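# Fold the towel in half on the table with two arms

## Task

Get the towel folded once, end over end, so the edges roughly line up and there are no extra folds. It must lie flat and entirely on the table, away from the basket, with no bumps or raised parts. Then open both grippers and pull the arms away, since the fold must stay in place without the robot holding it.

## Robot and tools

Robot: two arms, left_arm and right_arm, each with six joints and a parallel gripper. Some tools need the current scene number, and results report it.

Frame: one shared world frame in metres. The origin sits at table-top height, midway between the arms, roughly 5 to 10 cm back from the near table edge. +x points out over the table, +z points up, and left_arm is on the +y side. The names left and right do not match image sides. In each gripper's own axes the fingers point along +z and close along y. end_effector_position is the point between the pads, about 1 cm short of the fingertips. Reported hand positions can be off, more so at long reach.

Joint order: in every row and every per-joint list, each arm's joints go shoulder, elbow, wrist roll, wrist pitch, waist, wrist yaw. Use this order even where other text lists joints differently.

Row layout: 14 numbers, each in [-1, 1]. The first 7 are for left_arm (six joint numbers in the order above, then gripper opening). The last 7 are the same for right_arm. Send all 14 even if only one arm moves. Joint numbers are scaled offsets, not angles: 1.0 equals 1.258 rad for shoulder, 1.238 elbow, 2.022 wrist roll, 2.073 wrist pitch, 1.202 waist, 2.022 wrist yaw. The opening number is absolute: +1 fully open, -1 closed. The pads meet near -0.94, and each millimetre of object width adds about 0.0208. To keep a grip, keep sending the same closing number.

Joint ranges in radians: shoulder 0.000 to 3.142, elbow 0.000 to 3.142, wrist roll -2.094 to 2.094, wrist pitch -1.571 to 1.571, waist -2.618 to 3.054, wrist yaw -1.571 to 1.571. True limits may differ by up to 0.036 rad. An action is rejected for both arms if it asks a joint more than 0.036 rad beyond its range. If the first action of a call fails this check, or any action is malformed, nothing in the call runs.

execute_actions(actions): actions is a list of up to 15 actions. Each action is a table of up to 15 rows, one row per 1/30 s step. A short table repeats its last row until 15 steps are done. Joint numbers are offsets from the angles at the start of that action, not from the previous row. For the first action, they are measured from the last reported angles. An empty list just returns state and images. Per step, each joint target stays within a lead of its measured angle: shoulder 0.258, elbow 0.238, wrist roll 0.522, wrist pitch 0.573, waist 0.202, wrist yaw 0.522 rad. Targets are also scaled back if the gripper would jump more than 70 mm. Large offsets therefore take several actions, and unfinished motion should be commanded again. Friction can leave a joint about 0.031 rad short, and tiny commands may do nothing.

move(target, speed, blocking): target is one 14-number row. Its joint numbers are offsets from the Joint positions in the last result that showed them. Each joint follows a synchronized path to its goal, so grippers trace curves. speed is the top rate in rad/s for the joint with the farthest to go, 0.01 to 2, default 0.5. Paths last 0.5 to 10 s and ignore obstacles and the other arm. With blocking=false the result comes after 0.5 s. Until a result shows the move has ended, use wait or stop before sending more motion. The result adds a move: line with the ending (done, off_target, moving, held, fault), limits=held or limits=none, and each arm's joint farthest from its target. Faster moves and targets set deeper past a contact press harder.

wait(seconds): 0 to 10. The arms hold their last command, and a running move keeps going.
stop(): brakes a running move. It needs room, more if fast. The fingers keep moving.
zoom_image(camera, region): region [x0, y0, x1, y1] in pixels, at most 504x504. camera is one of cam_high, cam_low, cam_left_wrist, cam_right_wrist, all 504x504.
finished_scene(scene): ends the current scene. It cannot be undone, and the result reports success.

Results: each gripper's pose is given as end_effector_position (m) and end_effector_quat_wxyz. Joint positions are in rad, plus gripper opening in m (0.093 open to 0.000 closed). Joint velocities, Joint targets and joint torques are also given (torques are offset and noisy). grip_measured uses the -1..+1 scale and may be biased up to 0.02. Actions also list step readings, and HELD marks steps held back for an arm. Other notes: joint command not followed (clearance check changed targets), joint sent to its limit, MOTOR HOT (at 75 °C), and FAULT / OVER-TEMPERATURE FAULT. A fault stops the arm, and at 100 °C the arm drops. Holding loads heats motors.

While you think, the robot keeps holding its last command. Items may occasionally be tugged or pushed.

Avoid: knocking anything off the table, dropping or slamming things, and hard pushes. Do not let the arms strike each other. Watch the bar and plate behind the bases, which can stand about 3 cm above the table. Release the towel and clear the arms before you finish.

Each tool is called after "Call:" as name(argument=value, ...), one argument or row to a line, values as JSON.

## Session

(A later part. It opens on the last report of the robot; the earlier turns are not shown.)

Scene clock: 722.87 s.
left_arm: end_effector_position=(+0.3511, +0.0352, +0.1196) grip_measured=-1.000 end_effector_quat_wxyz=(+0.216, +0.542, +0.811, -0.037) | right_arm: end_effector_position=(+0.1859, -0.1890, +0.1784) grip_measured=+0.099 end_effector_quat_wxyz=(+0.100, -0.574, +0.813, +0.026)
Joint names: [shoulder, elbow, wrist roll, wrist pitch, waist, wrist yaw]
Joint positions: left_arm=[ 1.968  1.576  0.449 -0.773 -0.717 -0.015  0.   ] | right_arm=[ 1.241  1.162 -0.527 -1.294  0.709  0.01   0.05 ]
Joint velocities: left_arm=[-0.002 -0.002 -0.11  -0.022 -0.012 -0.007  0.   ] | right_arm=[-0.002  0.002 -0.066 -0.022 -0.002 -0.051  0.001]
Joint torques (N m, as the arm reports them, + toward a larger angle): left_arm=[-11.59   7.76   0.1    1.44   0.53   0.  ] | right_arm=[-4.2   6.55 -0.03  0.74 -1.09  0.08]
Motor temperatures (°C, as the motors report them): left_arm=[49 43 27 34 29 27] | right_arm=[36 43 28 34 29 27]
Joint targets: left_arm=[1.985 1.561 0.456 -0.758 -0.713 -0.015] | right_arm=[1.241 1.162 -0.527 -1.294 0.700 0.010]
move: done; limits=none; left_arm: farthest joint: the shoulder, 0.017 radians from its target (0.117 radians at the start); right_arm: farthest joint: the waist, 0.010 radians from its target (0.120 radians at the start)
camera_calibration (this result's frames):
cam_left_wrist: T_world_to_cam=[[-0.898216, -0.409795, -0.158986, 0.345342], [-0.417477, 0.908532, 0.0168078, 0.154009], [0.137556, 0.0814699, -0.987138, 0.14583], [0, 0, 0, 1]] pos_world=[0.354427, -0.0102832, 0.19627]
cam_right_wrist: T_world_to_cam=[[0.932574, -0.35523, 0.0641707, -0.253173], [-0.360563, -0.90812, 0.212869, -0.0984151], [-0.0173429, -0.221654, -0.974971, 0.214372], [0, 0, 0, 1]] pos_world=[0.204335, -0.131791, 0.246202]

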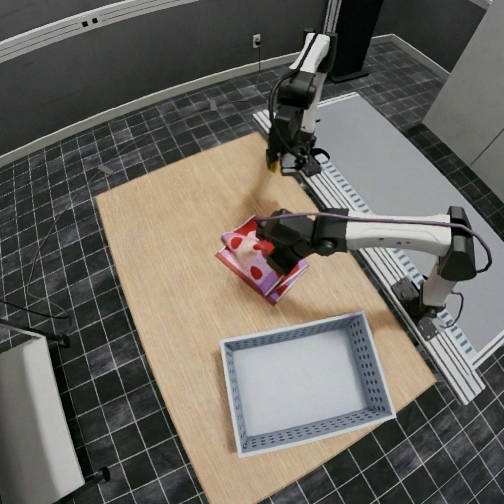

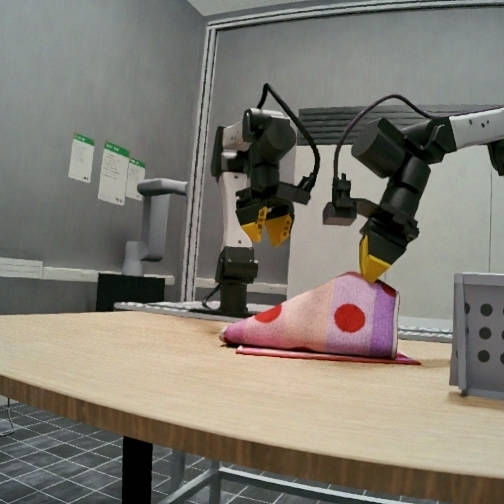

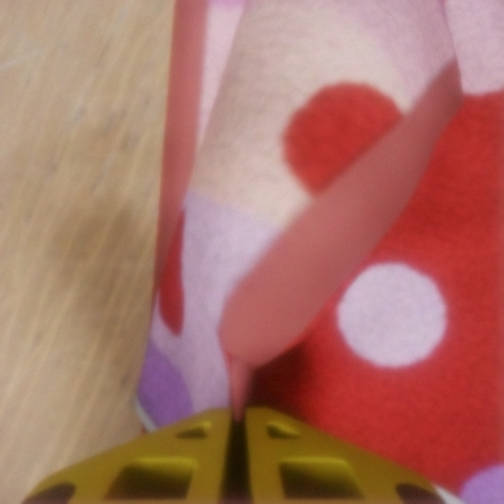

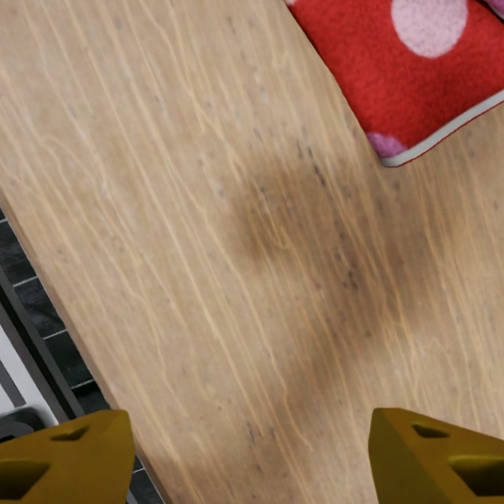

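Call:
move(
  target=[0,0,0,0,0,0,-1,0.365,0.003,-0.135,0.373,-0.058,0,0.2],
  speed=0.7,
)

Scene clock: 757.13 s.
left_arm: end_effector_position=(+0.3602, +0.0441, +0.1199) grip_measured=-1.000 end_effector_quat_wxyz=(+0.220, +0.524, +0.822, -0.024) | right_arm: end_effector_position=(+0.3254, -0.0979, +0.0963) grip_measured=+0.197 end_effector_quat_wxyz=(+0.220, -0.642, +0.735, -0.001)
Joint names: [shoulder, elbow, wrist roll, wrist pitch, waist, wrist yaw]
Joint positions: left_arm=[ 1.968  1.576  0.429 -0.769 -0.7   -0.043  0.   ] | right_arm=[ 1.692  1.162 -0.804 -0.601  0.647  0.01   0.055]
Joint velocities: left_arm=[-0.002 -0.002  0.037 -0.007 -0.002 -0.037  0.   ] | right_arm=[ 0.012  0.002 -0.022  0.022 -0.007 -0.007 -0.001]
Joint torques (N m, as the arm reports them, + toward a larger angle): left_arm=[-13.05   9.14   0.22   1.27  -1.15   0.27] | right_arm=[-8.31  7.12  0.02  1.92 -0.84  0.07]
Motor temperatures (°C, as the motors report them): left_arm=[50 42 27 35 29 27] | right_arm=[36 42 28 34 29 27]
Joint targets: left_arm=[1.968 1.576 0.449 -0.774 -0.717 -0.015] | right_arm=[1.700 1.166 -0.800 -0.521 0.640 0.009]
move: off_target (left_arm, right_arm); limits=none; left_arm: farthest joint: the wrist yaw, 0.028 radians from its target (0.000 radians at the start); right_arm: farthest joint: the wrist pitch, 0.081 radians from its target (0.773 radians at the start)
camera_calibration (this result's frames):
cam_left_wrist: T_world_to_cam=[[-0.875752, -0.449604, -0.175828, 0.352871], [-0.45973, 0.887844, 0.0195148, 0.165554], [0.147334, 0.0979236, -0.984227, 0.139528], [0, 0, 0, 1]] pos_world=[0.36458, -0.001997, 0.196141]
cam_right_wrist: T_world_to_cam=[[0.942898, -0.190123, 0.273488, -0.352993], [-0.214243, -0.974879, 0.0609249, 0.012541], [0.255035, -0.116039, -0.959944, 0.0772129], [0, 0, 0, 1]] pos_world=[0.315831, -0.0459264, 0.169895]

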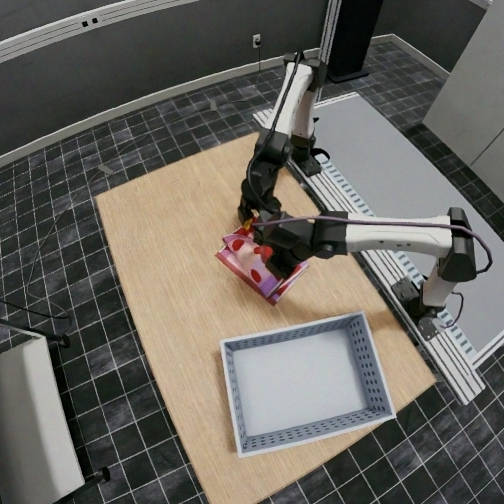

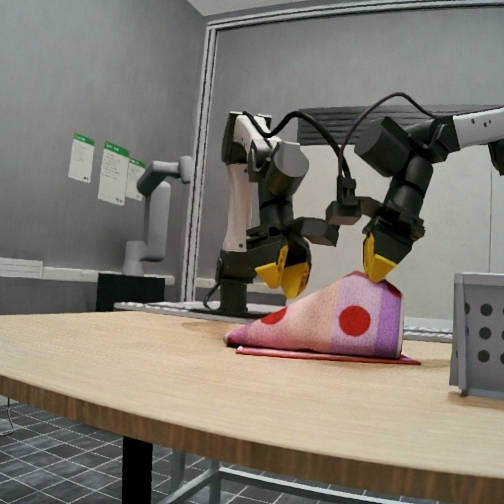

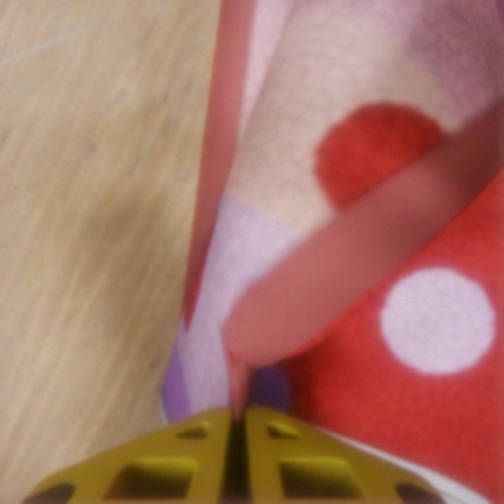

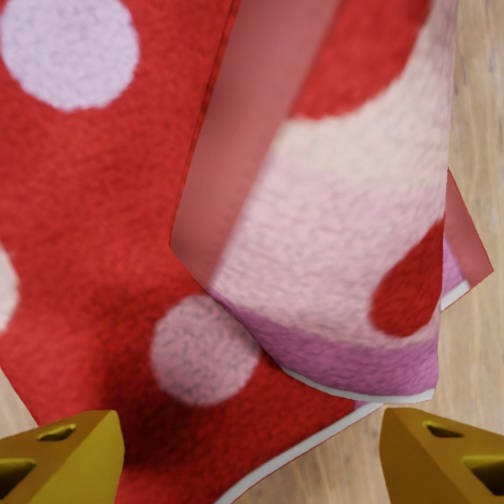

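Call:
move(
  target=[0,0,0,0,0,0,-1,-0.1,0,0,0,-0.15,0,0.3],
  speed=0.8,
)

Call:
move(
  target=[0,0,0,0,0,0,-1,0,0.1,1.0,0,0,0,0.3],
  speed=2,
)

Scene clock: 805.67 s.
left_arm: end_effector_position=(+0.3610, +0.0447, +0.1200) grip_measured=-1.000 end_effector_quat_wxyz=(+0.221, +0.523, +0.823, -0.023) | right_arm: end_effector_position=(+0.3636, -0.1606, +0.1346) grip_measured=+0.297 end_effector_quat_wxyz=(+0.266, -0.566, +0.780, -0.031)
Joint names: [shoulder, elbow, wrist roll, wrist pitch, waist, wrist yaw]
Joint positions: left_arm=[ 1.968  1.576  0.427 -0.768 -0.7   -0.047  0.   ] | right_arm=[ 1.581  1.162 -0.806 -0.607  0.467  0.014  0.059]
Joint velocities: left_arm=[-0.007 -0.002  0.022  0.095 -0.012 -0.037  0.   ] | right_arm=[-0.017 -0.002  0.007 -0.022 -0.022  0.022  0.001]
Joint torques (N m, as the arm reports them, + toward a larger angle): left_arm=[-13.15   9.15   0.06   1.3    0.24   0.  ] | right_arm=[-9.52  7.14  0.    1.35 -0.28  0.01]
Motor temperatures (°C, as the motors report them): left_arm=[52 44 27 35 29 27] | right_arm=[40 42 28 38 29 27]
Joint targets: left_arm=[1.968 1.576 0.429 -0.769 -0.701 -0.043] | right_arm=[1.567 1.162 -0.804 -0.601 0.466 0.010]
move: done; limits=none; left_arm: farthest joint: the wrist yaw, 0.004 radians from its target (0.000 radians at the start); right_arm: farthest joint: the shoulder, 0.014 radians from its target (0.126 radians at the start)
camera_calibration (this result's frames):
cam_left_wrist: T_world_to_cam=[[-0.873202, -0.453623, -0.178171, 0.353396], [-0.46406, 0.885586, 0.019624, 0.166978], [0.148884, 0.0998178, -0.983804, 0.138733], [0, 0, 0, 1]] pos_world=[0.365419, -0.00141328, 0.196174]
cam_right_wrist: T_world_to_cam=[[0.864682, -0.371573, 0.338023, -0.420811], [-0.391271, -0.920214, -0.010653, 0.0400059], [0.315011, -0.123047, -0.941078, 0.071515], [0, 0, 0, 1]] pos_world=[0.356993, -0.110748, 0.209971]

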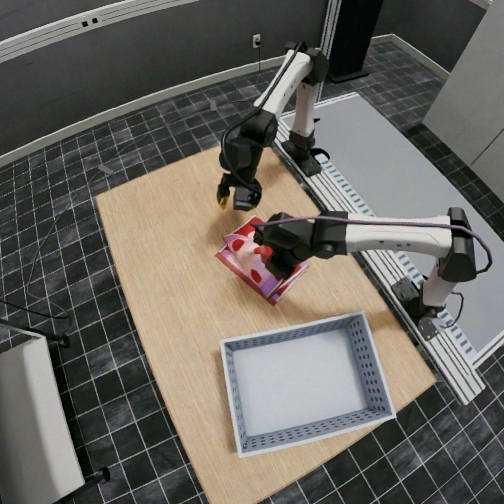

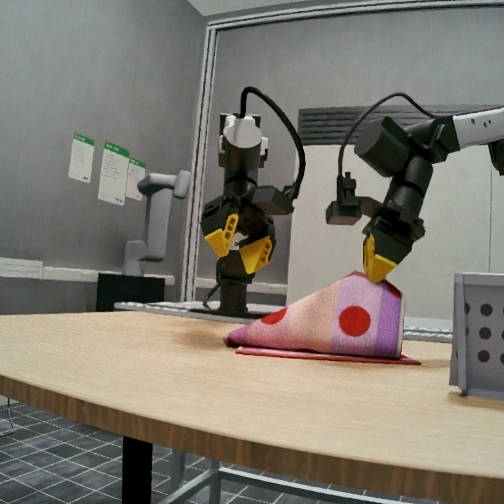

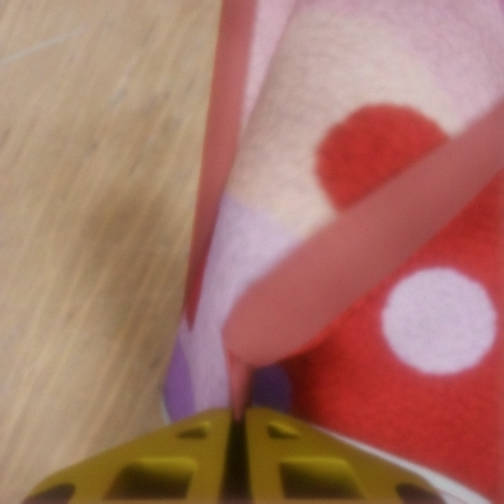

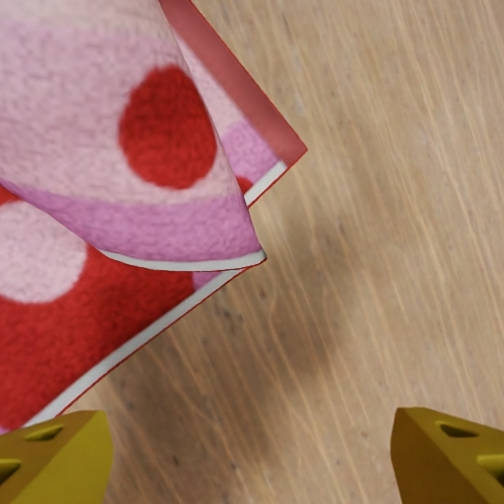

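Scene clock: 807.87 s.
left_arm: end_effector_position=(+0.3610, +0.0447, +0.1200) grip_measured=-1.000 end_effector_quat_wxyz=(+0.221, +0.523, +0.823, -0.023) | right_arm: end_effector_position=(+0.3838, -0.1522, +0.1704) grip_measured=+0.298 end_effector_quat_wxyz=(+0.198, +0.354, +0.882, +0.240)
Joint names: [shoulder, elbow, wrist roll, wrist pitch, waist, wrist yaw]
Joint positions: left_arm=[ 1.968  1.576  0.427 -0.768 -0.7   -0.047  0.   ] | right_arm=[ 1.581  1.256  1.209 -0.609  0.467  0.014  0.059]
Joint velocities: left_arm=[-0.007  0.007  0.007  0.081  0.002 -0.11   0.   ] | right_arm=[-0.012 -0.017 -0.037  0.007  0.007 -0.051  0.   ]
Joint torques (N m, as the arm reports them, + toward a larger angle): left_arm=[-13.11   9.15   0.04   1.31   0.2   -0.03] | right_arm=[-8.43  9.58 -0.01  1.43 -0.19  0.17]
Motor temperatures (°C, as the motors report them): left_arm=[52 44 27 35 29 27] | right_arm=[40 43 28 38 29 27]
Joint targets: left_arm=[1.968 1.576 0.427 -0.768 -0.700 -0.047] | right_arm=[1.581 1.286 1.216 -0.607 0.467 0.014]
move: off_target (right_arm); limits=none; left_arm: farthest joint: the waist, 0.000 radians from its target (0.000 radians at the start); right_arm: farthest joint: the elbow, 0.030 radians from its target (0.124 radians at the start)
camera_calibration (this result's frames):
cam_left_wrist: T_world_to_cam=[[-0.873202, -0.453623, -0.178171, 0.353396], [-0.46406, 0.885586, 0.019624, 0.166978], [0.148884, 0.0998178, -0.983804, 0.138733], [0, 0, 0, 1]] pos_world=[0.365419, -0.00141328, 0.196174]
cam_right_wrist: T_world_to_cam=[[-0.53719, -0.620409, -0.571419, 0.207836], [-0.815574, 0.554832, 0.164319, 0.413559], [0.215096, 0.554305, -0.80404, 0.217961], [0, 0, 0, 1]] pos_world=[0.402053, -0.221329, 0.226055]

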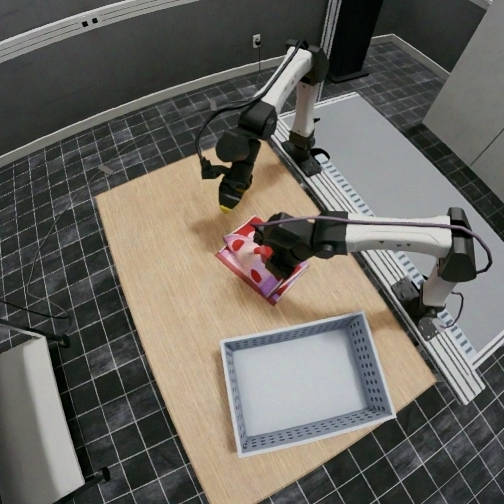

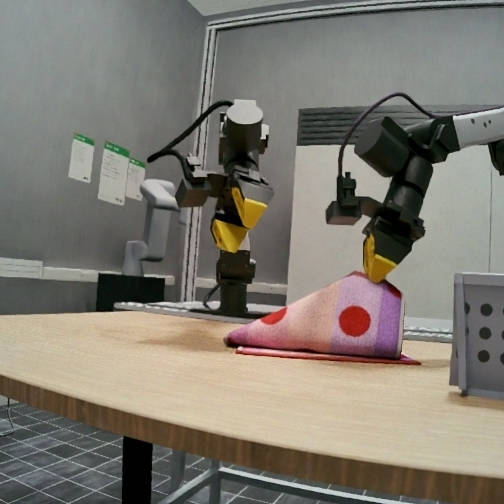

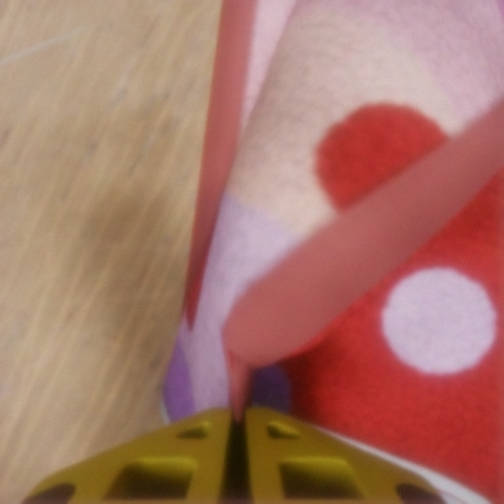

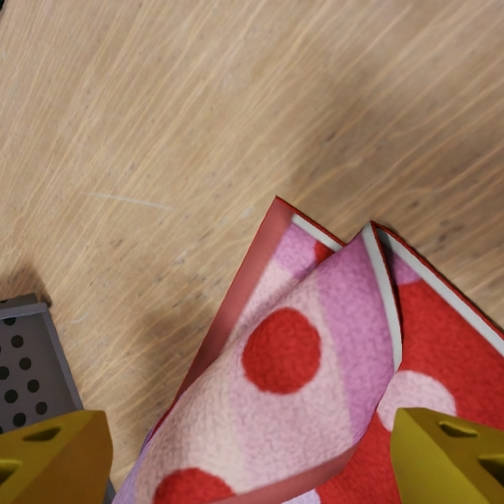

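Call:
move(
  target=[0,0,0,0,0,0,-1,0.258,0.156,0.416,-0.066,0.177,0,0.3],
  speed=0.7,
)

Scene clock: 817.60 s.
left_arm: end_effector_position=(+0.3610, +0.0447, +0.1200) grip_measured=-1.000 end_effector_quat_wxyz=(+0.221, +0.523, +0.823, -0.023) | right_arm: end_effector_position=(+0.3503, -0.0688, +0.0885) grip_measured=+0.298 end_effector_quat_wxyz=(+0.024, +0.629, +0.756, +0.177)
Joint names: [shoulder, elbow, wrist roll, wrist pitch, waist, wrist yaw]
Joint positions: left_arm=[ 1.968  1.576  0.427 -0.768 -0.7   -0.047  0.   ] | right_arm=[ 1.899  1.416  2.043 -0.734  0.666  0.014  0.059]
Joint velocities: left_arm=[ 0.007  0.002 -0.037  0.022 -0.002  0.007  0.   ] | right_arm=[-0.007  0.002 -0.051 -0.037 -0.012 -0.051 -0.   ]
Joint torques (N m, as the arm reports them, + toward a larger angle): left_arm=[-13.13   9.18   0.04   1.31   0.17  -0.03] | right_arm=[-10.35   9.09   0.     0.8    1.11   0.17]
Motor temperatures (°C, as the motors report them): left_arm=[53 44 27 35 29 27] | right_arm=[40 44 28 37 29 27]
Joint targets: left_arm=[1.968 1.576 0.427 -0.768 -0.700 -0.047] | right_arm=[1.905 1.449 2.051 -0.746 0.680 0.014]
move: off_target (right_arm); limits=none; left_arm: farthest joint: the waist, 0.000 radians from its target (0.000 radians at the start); right_arm: farthest joint: the elbow, 0.033 radians from its target (0.193 radians at the start)
camera_calibration (this result's frames):
cam_left_wrist: T_world_to_cam=[[-0.873202, -0.453623, -0.178171, 0.353396], [-0.46406, 0.885586, 0.019624, 0.166978], [0.148884, 0.0998178, -0.983804, 0.138733], [0, 0, 0, 1]] pos_world=[0.365419, -0.00141328, 0.196174]
cam_right_wrist: T_world_to_cam=[[-0.945043, -0.12721, -0.301185, 0.347749], [-0.280639, 0.788238, 0.547652, 0.148231], [0.167738, 0.602078, -0.780619, 0.130866], [0, 0, 0, 1]] pos_world=[0.348286, -0.151395, 0.125714]

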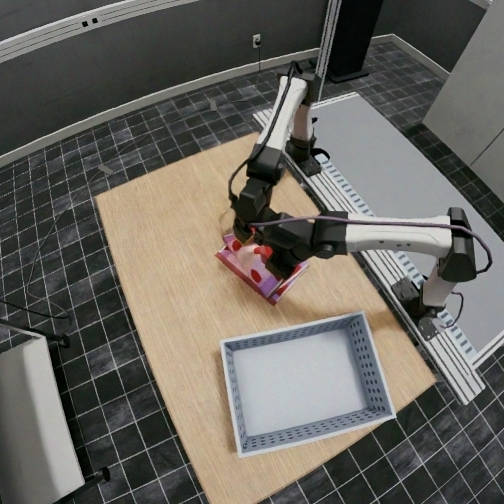

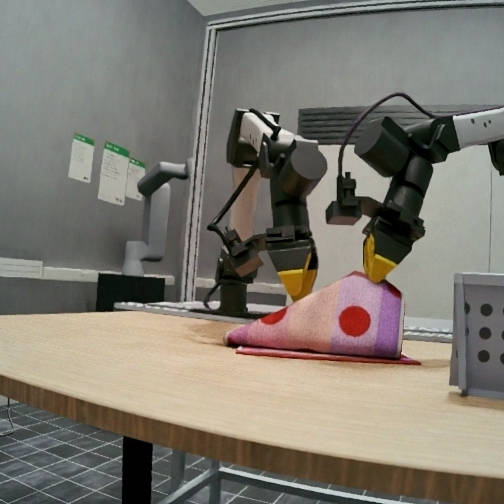

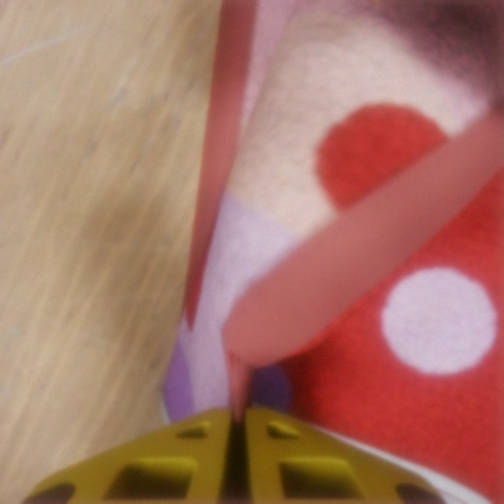

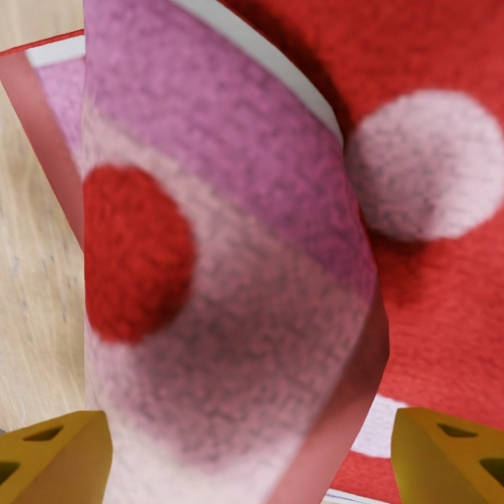

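Call:
move(
  target=[0,0,0,0,0,0,-1,0.05,0,0,0,0.058,0,0.3],
  speed=0.3,
)

Scene clock: 839.00 s.
left_arm: end_effector_position=(+0.3609, +0.0465, +0.1194) grip_measured=-1.000 end_effector_quat_wxyz=(+0.218, +0.522, +0.825, -0.021) | right_arm: end_effector_position=(+0.3329, -0.0517, +0.0665) grip_measured=+0.298 end_effector_quat_wxyz=(+0.015, +0.611, +0.777, +0.152)
Joint names: [shoulder, elbow, wrist roll, wrist pitch, waist, wrist yaw]
Joint positions: left_arm=[ 1.968  1.576  0.426 -0.773 -0.698 -0.049  0.   ] | right_arm=[ 1.954  1.416  2.043 -0.734  0.72   0.014  0.059]
Joint velocities: left_arm=[ 0.002  0.002  0.022  0.066 -0.012 -0.022  0.   ] | right_arm=[-0.022 -0.017 -0.007  0.022 -0.002  0.022 -0.001]
Joint torques (N m, as the arm reports them, + toward a larger angle): left_arm=[-13.03   9.13   0.04   1.36   0.04  -0.02] | right_arm=[-10.57   6.49  -0.05   0.82   1.33   0.17]
Motor temperatures (°C, as the motors report them): left_arm=[53 44 27 35 29 27] | right_arm=[42 45 28 35 29 27]
Joint targets: left_arm=[1.968 1.576 0.426 -0.768 -0.699 -0.047] | right_arm=[1.962 1.416 2.042 -0.734 0.736 0.014]
move: done; limits=none; left_arm: farthest joint: the wrist pitch, 0.005 radians from its target (0.000 radians at the start); right_arm: farthest joint: the waist, 0.016 radians from its target (0.069 radians at the start)
camera_calibration (this result's frames):
cam_left_wrist: T_world_to_cam=[[-0.872165, -0.455766, -0.177781, 0.353704], [-0.467035, 0.883878, 0.0252587, 0.165905], [0.145625, 0.10506, -0.983746, 0.138931], [0, 0, 0, 1]] pos_world=[0.36574, -0.0000291694, 0.195364]
cam_right_wrist: T_world_to_cam=[[-0.947689, -0.189579, -0.256798, 0.321553], [-0.302493, 0.790238, 0.532937, 0.15023], [0.101898, 0.582739, -0.806246, 0.128935], [0, 0, 0, 1]] pos_world=[0.337037, -0.132893, 0.106464]

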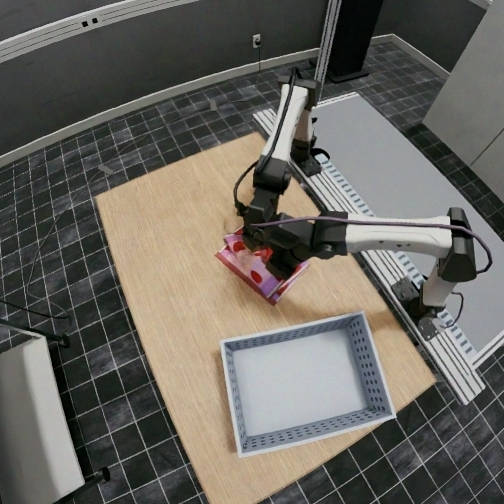

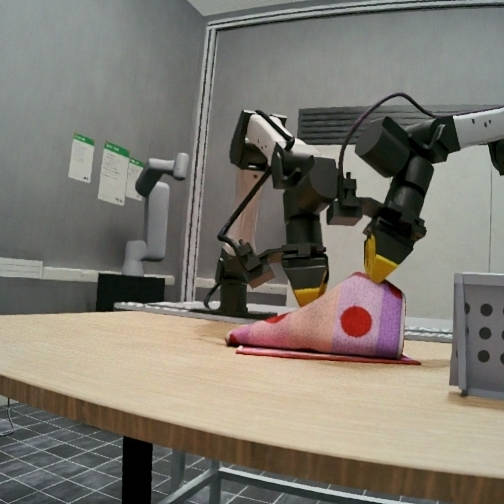

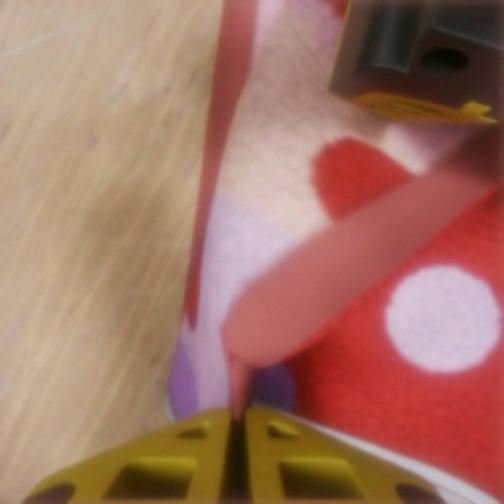

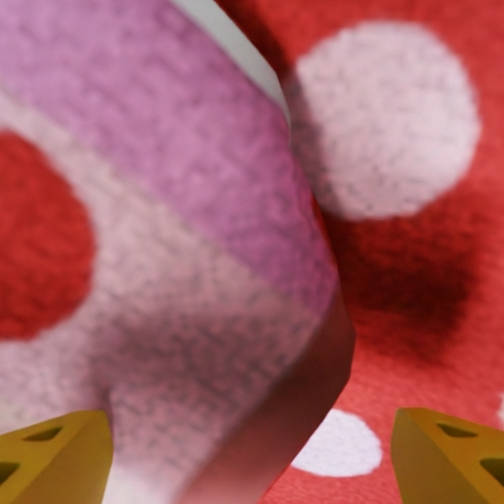

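Call:
execute_actions(
  actions=[
    [[0,0,0,0,0,0,-1,0.035,0,0,0,0,0,0.3]],
    [[0,0,0,0,0,0,-1,0.045,0,0,0,0,0,-0.3]],
    [[0,0,0,0,0,0,-1,0.0,0,0,0,0,0,-1]],
    [[0,0,0,0,0,0,-1,0.0,0,0,0,0,0,-1]],
  ],
)

Scene clock: 848.17 s.
left_arm: end_effector_position=(+0.3519, +0.0644, +0.1105) grip_measured=-1.000 end_effector_quat_wxyz=(+0.179, +0.521, +0.834, -0.002) | right_arm: end_effector_position=(+0.3316, -0.0516, +0.0453) grip_measured=-1.000 end_effector_quat_wxyz=(+0.011, +0.612, +0.779, +0.132)
Joint names: [shoulder, elbow, wrist roll, wrist pitch, waist, wrist yaw]
Joint positions: left_arm=[ 1.971  1.576  0.423 -0.856 -0.69  -0.075  0.   ] | right_arm=[ 2.008  1.416  2.043 -0.722  0.72   0.014  0.   ]
Joint velocities: left_arm=[-0.002  0.007  0.037 -0.007 -0.002 -0.051  0.   ] | right_arm=[ 0.017 -0.002  0.022 -0.051  0.007 -0.022  0.   ]
Joint torques (N m, as the arm reports them, + toward a larger angle): left_arm=[-12.97   8.95   0.03   1.13   0.17  -0.05] | right_arm=[-11.54   6.31  -0.05   0.75  -0.19   0.17]
Motor temperatures (°C, as the motors report them): left_arm=[53 44 27 35 29 27] | right_arm=[43 44 28 35 29 27]
Joint targets: left_arm=[1.971 1.576 0.423 -0.855 -0.690 -0.075] | right_arm=[2.008 1.416 2.043 -0.722 0.720 0.014]
Step readings (joint positions; steps 1 to 15: 1st action; 16 to 30: 2nd action; 31 to 45: 3rd action; 46 to 60: 4th action):
0: left_arm=[1.968 1.576 0.426 -0.773 -0.698 -0.049] | right_arm=[1.954 1.416 2.043 -0.734 0.720 0.014]
1: left_arm=[1.968 1.576 0.426 -0.773 -0.698 -0.049] | right_arm=[1.957 1.416 2.043 -0.734 0.720 0.014]
2: left_arm=[1.968 1.576 0.425 -0.775 -0.698 -0.051] | right_arm=[1.962 1.416 2.043 -0.733 0.720 0.014]
4: left_arm=[1.968 1.576 0.423 -0.784 -0.695 -0.056] | right_arm=[1.973 1.416 2.043 -0.733 0.720 0.014]
8: left_arm=[1.968 1.576 0.423 -0.798 -0.693 -0.059] | right_arm=[1.980 1.416 2.043 -0.733 0.720 0.014]
15: left_arm=[1.968 1.576 0.423 -0.799 -0.693 -0.059] | right_arm=[1.980 1.416 2.043 -0.733 0.720 0.014]
16: left_arm=[1.968 1.576 0.423 -0.801 -0.693 -0.060] | right_arm=[1.983 1.416 2.043 -0.733 0.720 0.014]
17: left_arm=[1.968 1.576 0.423 -0.807 -0.692 -0.063] | right_arm=[1.988 1.416 2.043 -0.729 0.720 0.014]
19: left_arm=[1.969 1.576 0.423 -0.826 -0.691 -0.069] | right_arm=[1.999 1.416 2.043 -0.725 0.720 0.014]
23: left_arm=[1.971 1.576 0.423 -0.846 -0.690 -0.073] | right_arm=[2.008 1.416 2.043 -0.722 0.720 0.014]
30: left_arm=[1.971 1.576 0.423 -0.846 -0.690 -0.073] | right_arm=[2.008 1.416 2.043 -0.722 0.720 0.014]
31: left_arm=[1.971 1.576 0.423 -0.849 -0.690 -0.074] | right_arm=[2.008 1.416 2.043 -0.722 0.720 0.014]
32: left_arm=[1.971 1.576 0.423 -0.853 -0.690 -0.075] | right_arm=[2.008 1.416 2.043 -0.722 0.720 0.014]
34: left_arm=[1.971 1.576 0.423 -0.855 -0.690 -0.075] | right_arm=[2.008 1.416 2.043 -0.722 0.720 0.014]
38: left_arm=[1.971 1.576 0.423 -0.855 -0.690 -0.075] | right_arm=[2.008 1.416 2.043 -0.722 0.720 0.014]
45: left_arm=[1.971 1.576 0.423 -0.855 -0.690 -0.075] | right_arm=[2.008 1.416 2.043 -0.722 0.720 0.014]
46: left_arm=[1.971 1.576 0.423 -0.855 -0.690 -0.075] | right_arm=[2.008 1.416 2.043 -0.722 0.720 0.014]
47: left_arm=[1.971 1.576 0.423 -0.855 -0.690 -0.075] | right_arm=[2.008 1.416 2.043 -0.722 0.720 0.014]
49: left_arm=[1.971 1.576 0.423 -0.856 -0.690 -0.075] | right_arm=[2.008 1.416 2.043 -0.722 0.720 0.014]
53: left_arm=[1.971 1.576 0.423 -0.856 -0.690 -0.075] | right_arm=[2.008 1.416 2.043 -0.722 0.720 0.014]
60: Joint positions above
camera_calibration (this result's frames):
cam_left_wrist: T_world_to_cam=[[-0.872809, -0.458354, -0.16768, 0.351651], [-0.478873, 0.870602, 0.11284, 0.141428], [0.0942619, 0.178785, -0.979362, 0.142482], [0, 0, 0, 1]] pos_world=[0.36122, 0.0125796, 0.182547]
cam_right_wrist: T_world_to_cam=[[-0.954829, -0.197819, -0.221741, 0.315271], [-0.28744, 0.80411, 0.520371, 0.157338], [0.0753648, 0.560603, -0.824648, 0.120461], [0, 0, 0, 1]] pos_world=[0.337176, -0.131681, 0.0873717]

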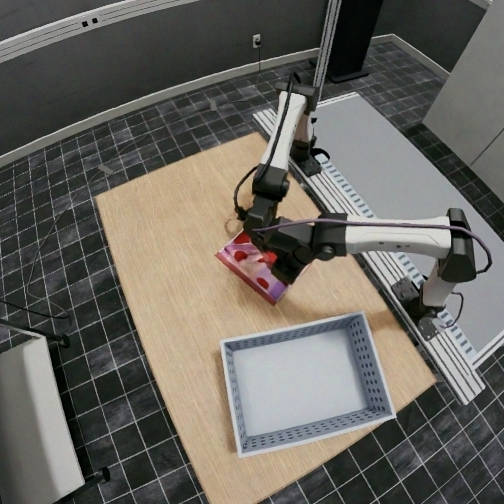

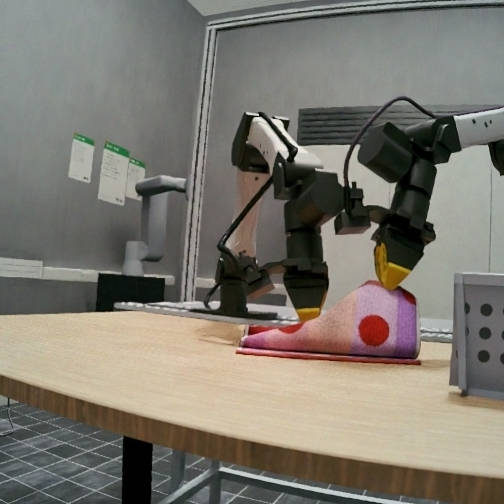

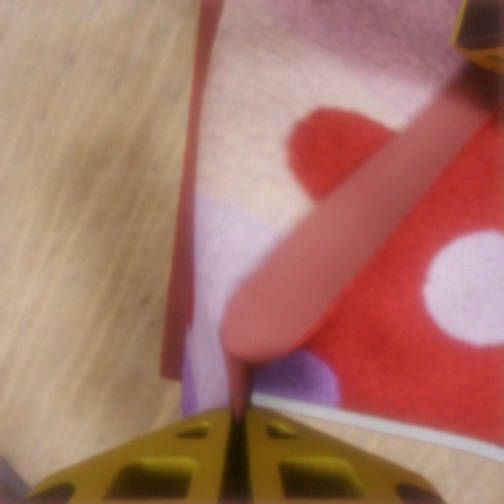

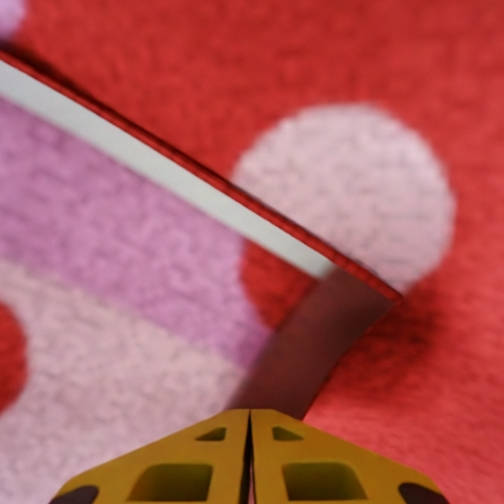

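Call:
move(
  target=[0,0,0,0,0,0,-1,-0.079,0.03,-0.095,0.054,-0.10,0,-1],
  speed=0.3,
)

Scene clock: 864.87 s.
left_arm: end_effector_position=(+0.3519, +0.0644, +0.1105) grip_measured=-1.000 end_effector_quat_wxyz=(+0.179, +0.521, +0.834, -0.002) | right_arm: end_effector_position=(+0.3843, -0.0792, +0.0840) grip_measured=-1.000 end_effector_quat_wxyz=(+0.057, +0.581, +0.786, +0.205)
Joint names: [shoulder, elbow, wrist roll, wrist pitch, waist, wrist yaw]
Joint positions: left_arm=[ 1.971  1.576  0.423 -0.856 -0.69  -0.075  0.   ] | right_arm=[ 1.928  1.416  1.86  -0.633  0.602  0.014  0.   ]
Joint velocities: left_arm=[ 0.012  0.007  0.022  0.051 -0.002  0.022  0.   ] | right_arm=[-0.002 -0.007 -0.051  0.022  0.002 -0.007  0.   ]
Joint torques (N m, as the arm reports them, + toward a larger angle): left_arm=[-12.96   8.96   0.03   1.12   0.18  -0.05] | right_arm=[-13.1    9.54  -0.15   1.27  -0.38   0.17]
Motor temperatures (°C, as the motors report them): left_arm=[53 44 27 35 29 27] | right_arm=[45 44 28 35 29 27]
Joint targets: left_arm=[1.971 1.576 0.423 -0.856 -0.690 -0.075] | right_arm=[1.909 1.454 1.851 -0.610 0.600 0.014]
move: off_target (right_arm); limits=none; left_arm: farthest joint: the waist, 0.000 radians from its target (0.000 radians at the start); right_arm: farthest joint: the elbow, 0.037 radians from its target (0.037 radians at the start)
camera_calibration (this result's frames):
cam_left_wrist: T_world_to_cam=[[-0.872809, -0.458354, -0.16768, 0.351651], [-0.478873, 0.870602, 0.11284, 0.141428], [0.0942619, 0.178785, -0.979362, 0.142482], [0, 0, 0, 1]] pos_world=[0.36122, 0.0125796, 0.182547]
cam_right_wrist: T_world_to_cam=[[-0.89261, -0.224678, -0.390856, 0.356881], [-0.411586, 0.759905, 0.503131, 0.220214], [0.183971, 0.60997, -0.770773, 0.121439], [0, 0, 0, 1]] pos_world=[0.386851, -0.161233, 0.122295]

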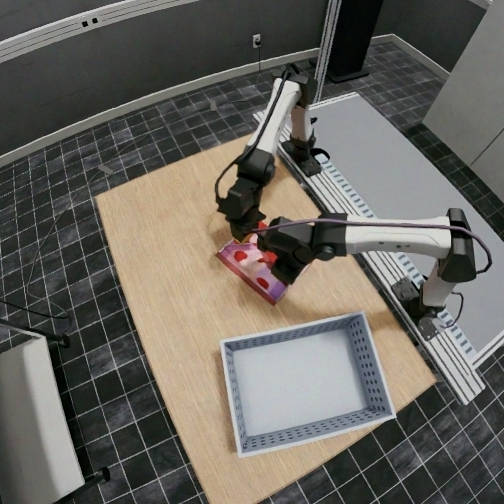

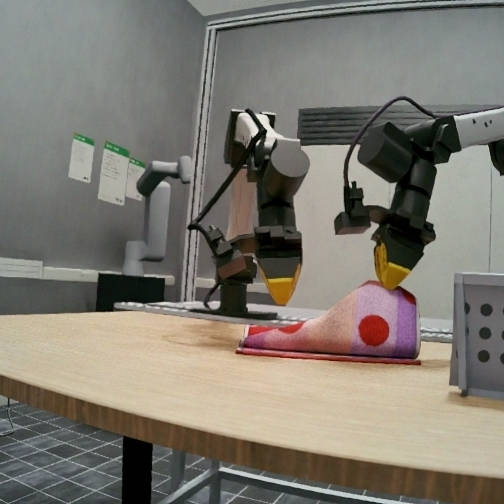

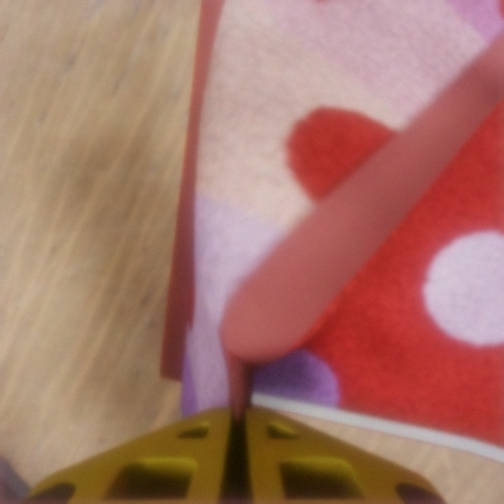

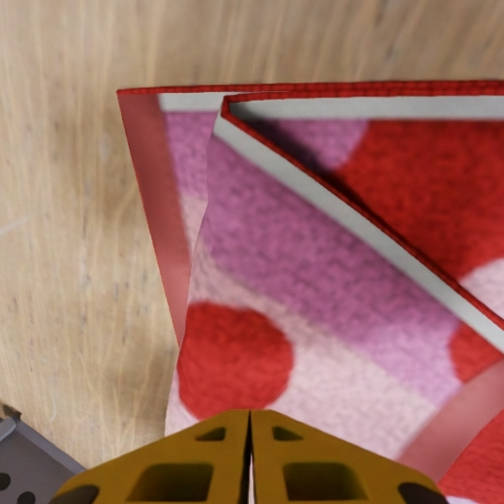

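Call:
move(
  target=[0.16,0.157,0.083,0,0.04,0.03,-1,-0.15,0,0,0,-0.25,0,0.3],
  speed=0.5,
)

Scene clock: 896.07 s.
left_arm: end_effector_position=(+0.3915, +0.0469, +0.0882) grip_measured=-1.000 end_effector_quat_wxyz=(+0.174, +0.573, +0.801, -0.008) | right_arm: end_effector_position=(+0.4457, -0.2062, +0.1531) grip_measured=+0.298 end_effector_quat_wxyz=(+0.125, +0.680, +0.673, +0.261)
Joint names: [shoulder, elbow, wrist roll, wrist pitch, waist, wrist yaw]
Joint positions: left_arm=[ 2.153  1.757  0.584 -0.86  -0.646 -0.026  0.   ] | right_arm=[ 1.756  1.416  1.86  -0.633  0.299  0.015  0.059]
Joint velocities: left_arm=[ 0.002  0.002 -0.022  0.051  0.002 -0.022  0.   ] | right_arm=[-0.017 -0.002 -0.051 -0.066 -0.007 -0.051 -0.001]
Joint torques (N m, as the arm reports them, + toward a larger angle): left_arm=[-13.11  10.18   0.05   1.15   0.58   0.15] | right_arm=[-11.62   7.23  -0.06   1.31   0.12   0.14]
Motor temperatures (°C, as the motors report them): left_arm=[53 44 27 35 29 27] | right_arm=[50 46 28 36 29 27]
Joint targets: left_arm=[2.172 1.770 0.591 -0.856 -0.642 -0.014] | right_arm=[1.740 1.416 1.860 -0.633 0.301 0.014]
move: done; limits=none; left_arm: farthest joint: the shoulder, 0.020 radians from its target (0.202 radians at the start); right_arm: farthest joint: the shoulder, 0.017 radians from its target (0.189 radians at the start)
camera_calibration (this result's frames):
cam_left_wrist: T_world_to_cam=[[-0.922874, -0.345253, -0.1706, 0.389059], [-0.367819, 0.921469, 0.124916, 0.131231], [0.114075, 0.178032, -0.97739, 0.112111], [0, 0, 0, 1]] pos_world=[0.394532, -0.00656083, 0.159557]
cam_right_wrist: T_world_to_cam=[[-0.848503, 0.0786849, -0.523307, 0.473317], [-0.237055, 0.8276, 0.508806, 0.242534], [0.473124, 0.555776, -0.683569, 0.0875527], [0, 0, 0, 1]] pos_world=[0.417682, -0.286624, 0.184136]

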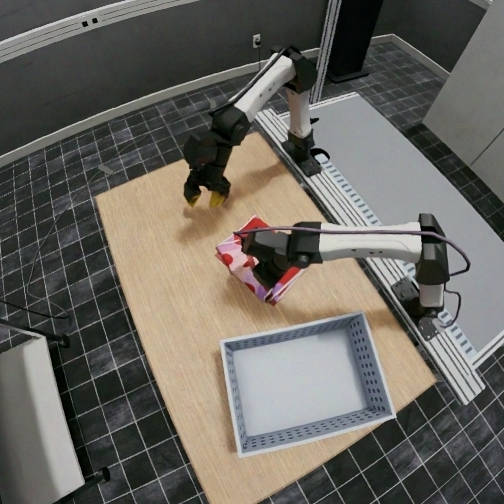

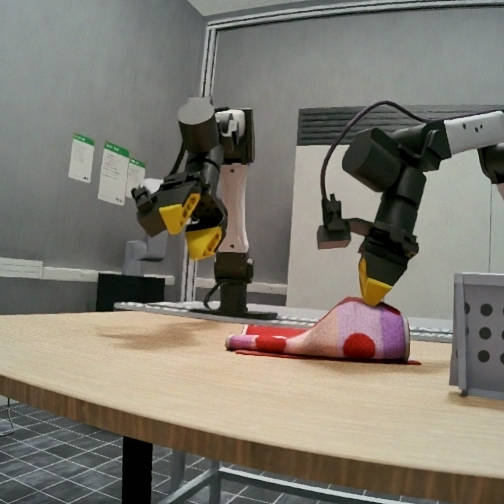

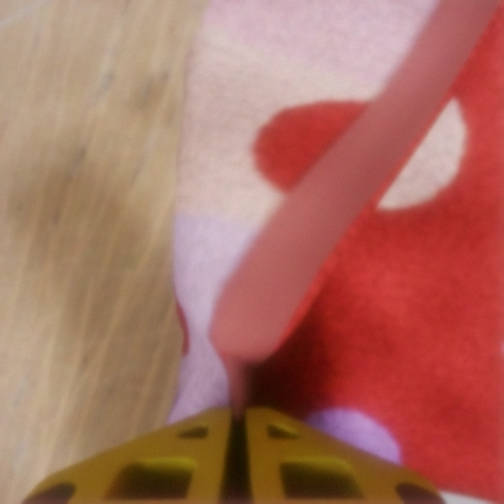

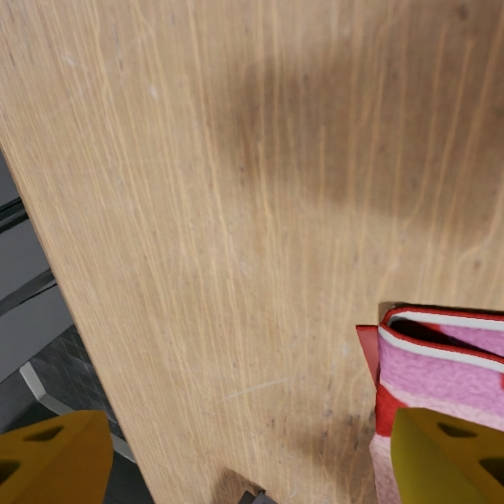

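Call:
move(
  target=[0,0,0,0,0,0,-1,0.115,0,0.09,-0.066,0.25,0,0.3],
  speed=0.6,
)

Scene clock: 911.63 s.
left_arm: end_effector_position=(+0.3915, +0.0469, +0.0882) grip_measured=-1.000 end_effector_quat_wxyz=(+0.174, +0.573, +0.801, -0.008) | right_arm: end_effector_position=(+0.3642, -0.0971, +0.0855) grip_measured=+0.298 end_effector_quat_wxyz=(+0.028, +0.654, +0.738, +0.164)
Joint names: [shoulder, elbow, wrist roll, wrist pitch, waist, wrist yaw]
Joint positions: left_arm=[ 2.153  1.757  0.584 -0.86  -0.646 -0.026  0.   ] | right_arm=[ 1.898  1.416  2.034 -0.757  0.594  0.014  0.059]
Joint velocities: left_arm=[ 0.007  0.007 -0.095  0.007  0.002  0.022  0.   ] | right_arm=[ 0.017 -0.002 -0.066  0.007 -0.002 -0.037 -0.   ]
Joint torques (N m, as the arm reports them, + toward a larger angle): left_arm=[-14.83   8.93   0.03   1.09   0.16  -0.02] | right_arm=[-10.57   6.64   0.04   0.76   0.29   0.18]
Motor temperatures (°C, as the motors report them): left_arm=[54 45 27 35 29 27] | right_arm=[50 45 28 36 29 27]
Joint targets: left_arm=[2.153 1.757 0.583 -0.860 -0.646 -0.026] | right_arm=[1.901 1.416 2.042 -0.770 0.599 0.015]
move: done; limits=none; left_arm: farthest joint: the waist, 0.000 radians from its target (0.000 radians at the start); right_arm: farthest joint: the wrist pitch, 0.013 radians from its target (0.137 radians at the start)
camera_calibration (this result's frames):
cam_left_wrist: T_world_to_cam=[[-0.922983, -0.344905, -0.17071, 0.389095], [-0.367499, 0.921588, 0.124981, 0.131094], [0.114218, 0.178091, -0.977363, 0.11205], [0, 0, 0, 1]] pos_world=[0.394507, -0.00656922, 0.159552]
cam_right_wrist: T_world_to_cam=[[-0.956736, -0.0723937, -0.281806, 0.364329], [-0.220217, 0.813181, 0.538741, 0.157159], [0.190158, 0.577491, -0.793942, 0.133844], [0, 0, 0, 1]] pos_world=[0.357724, -0.178717, 0.124267]

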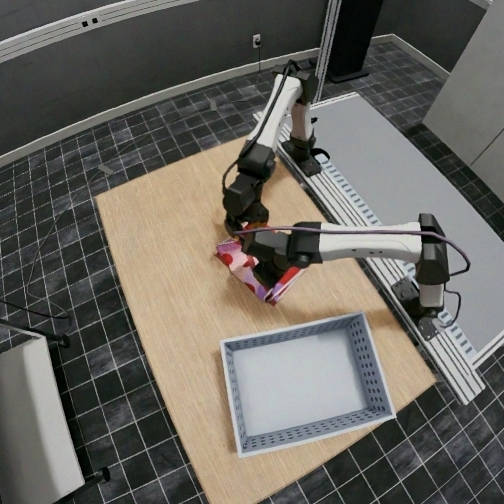

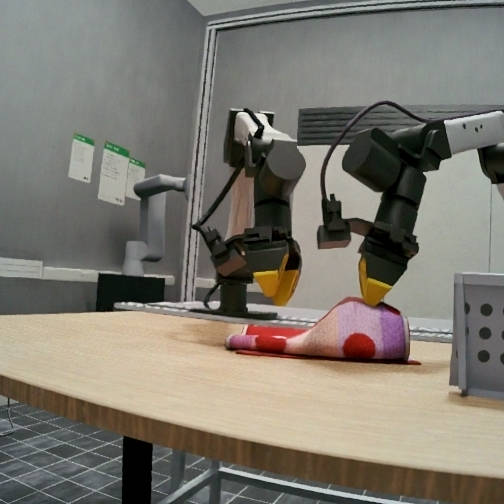

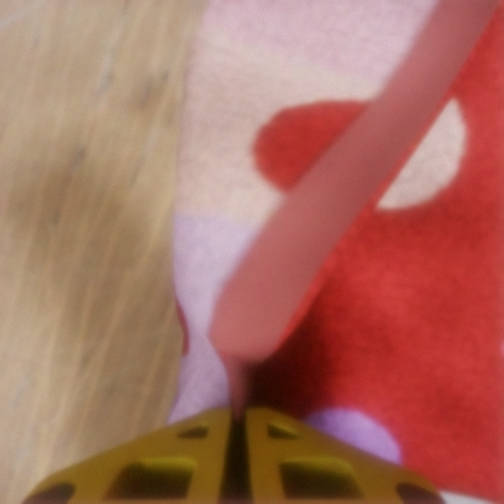

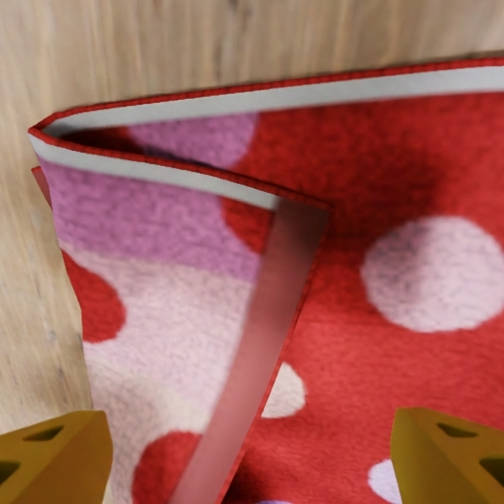

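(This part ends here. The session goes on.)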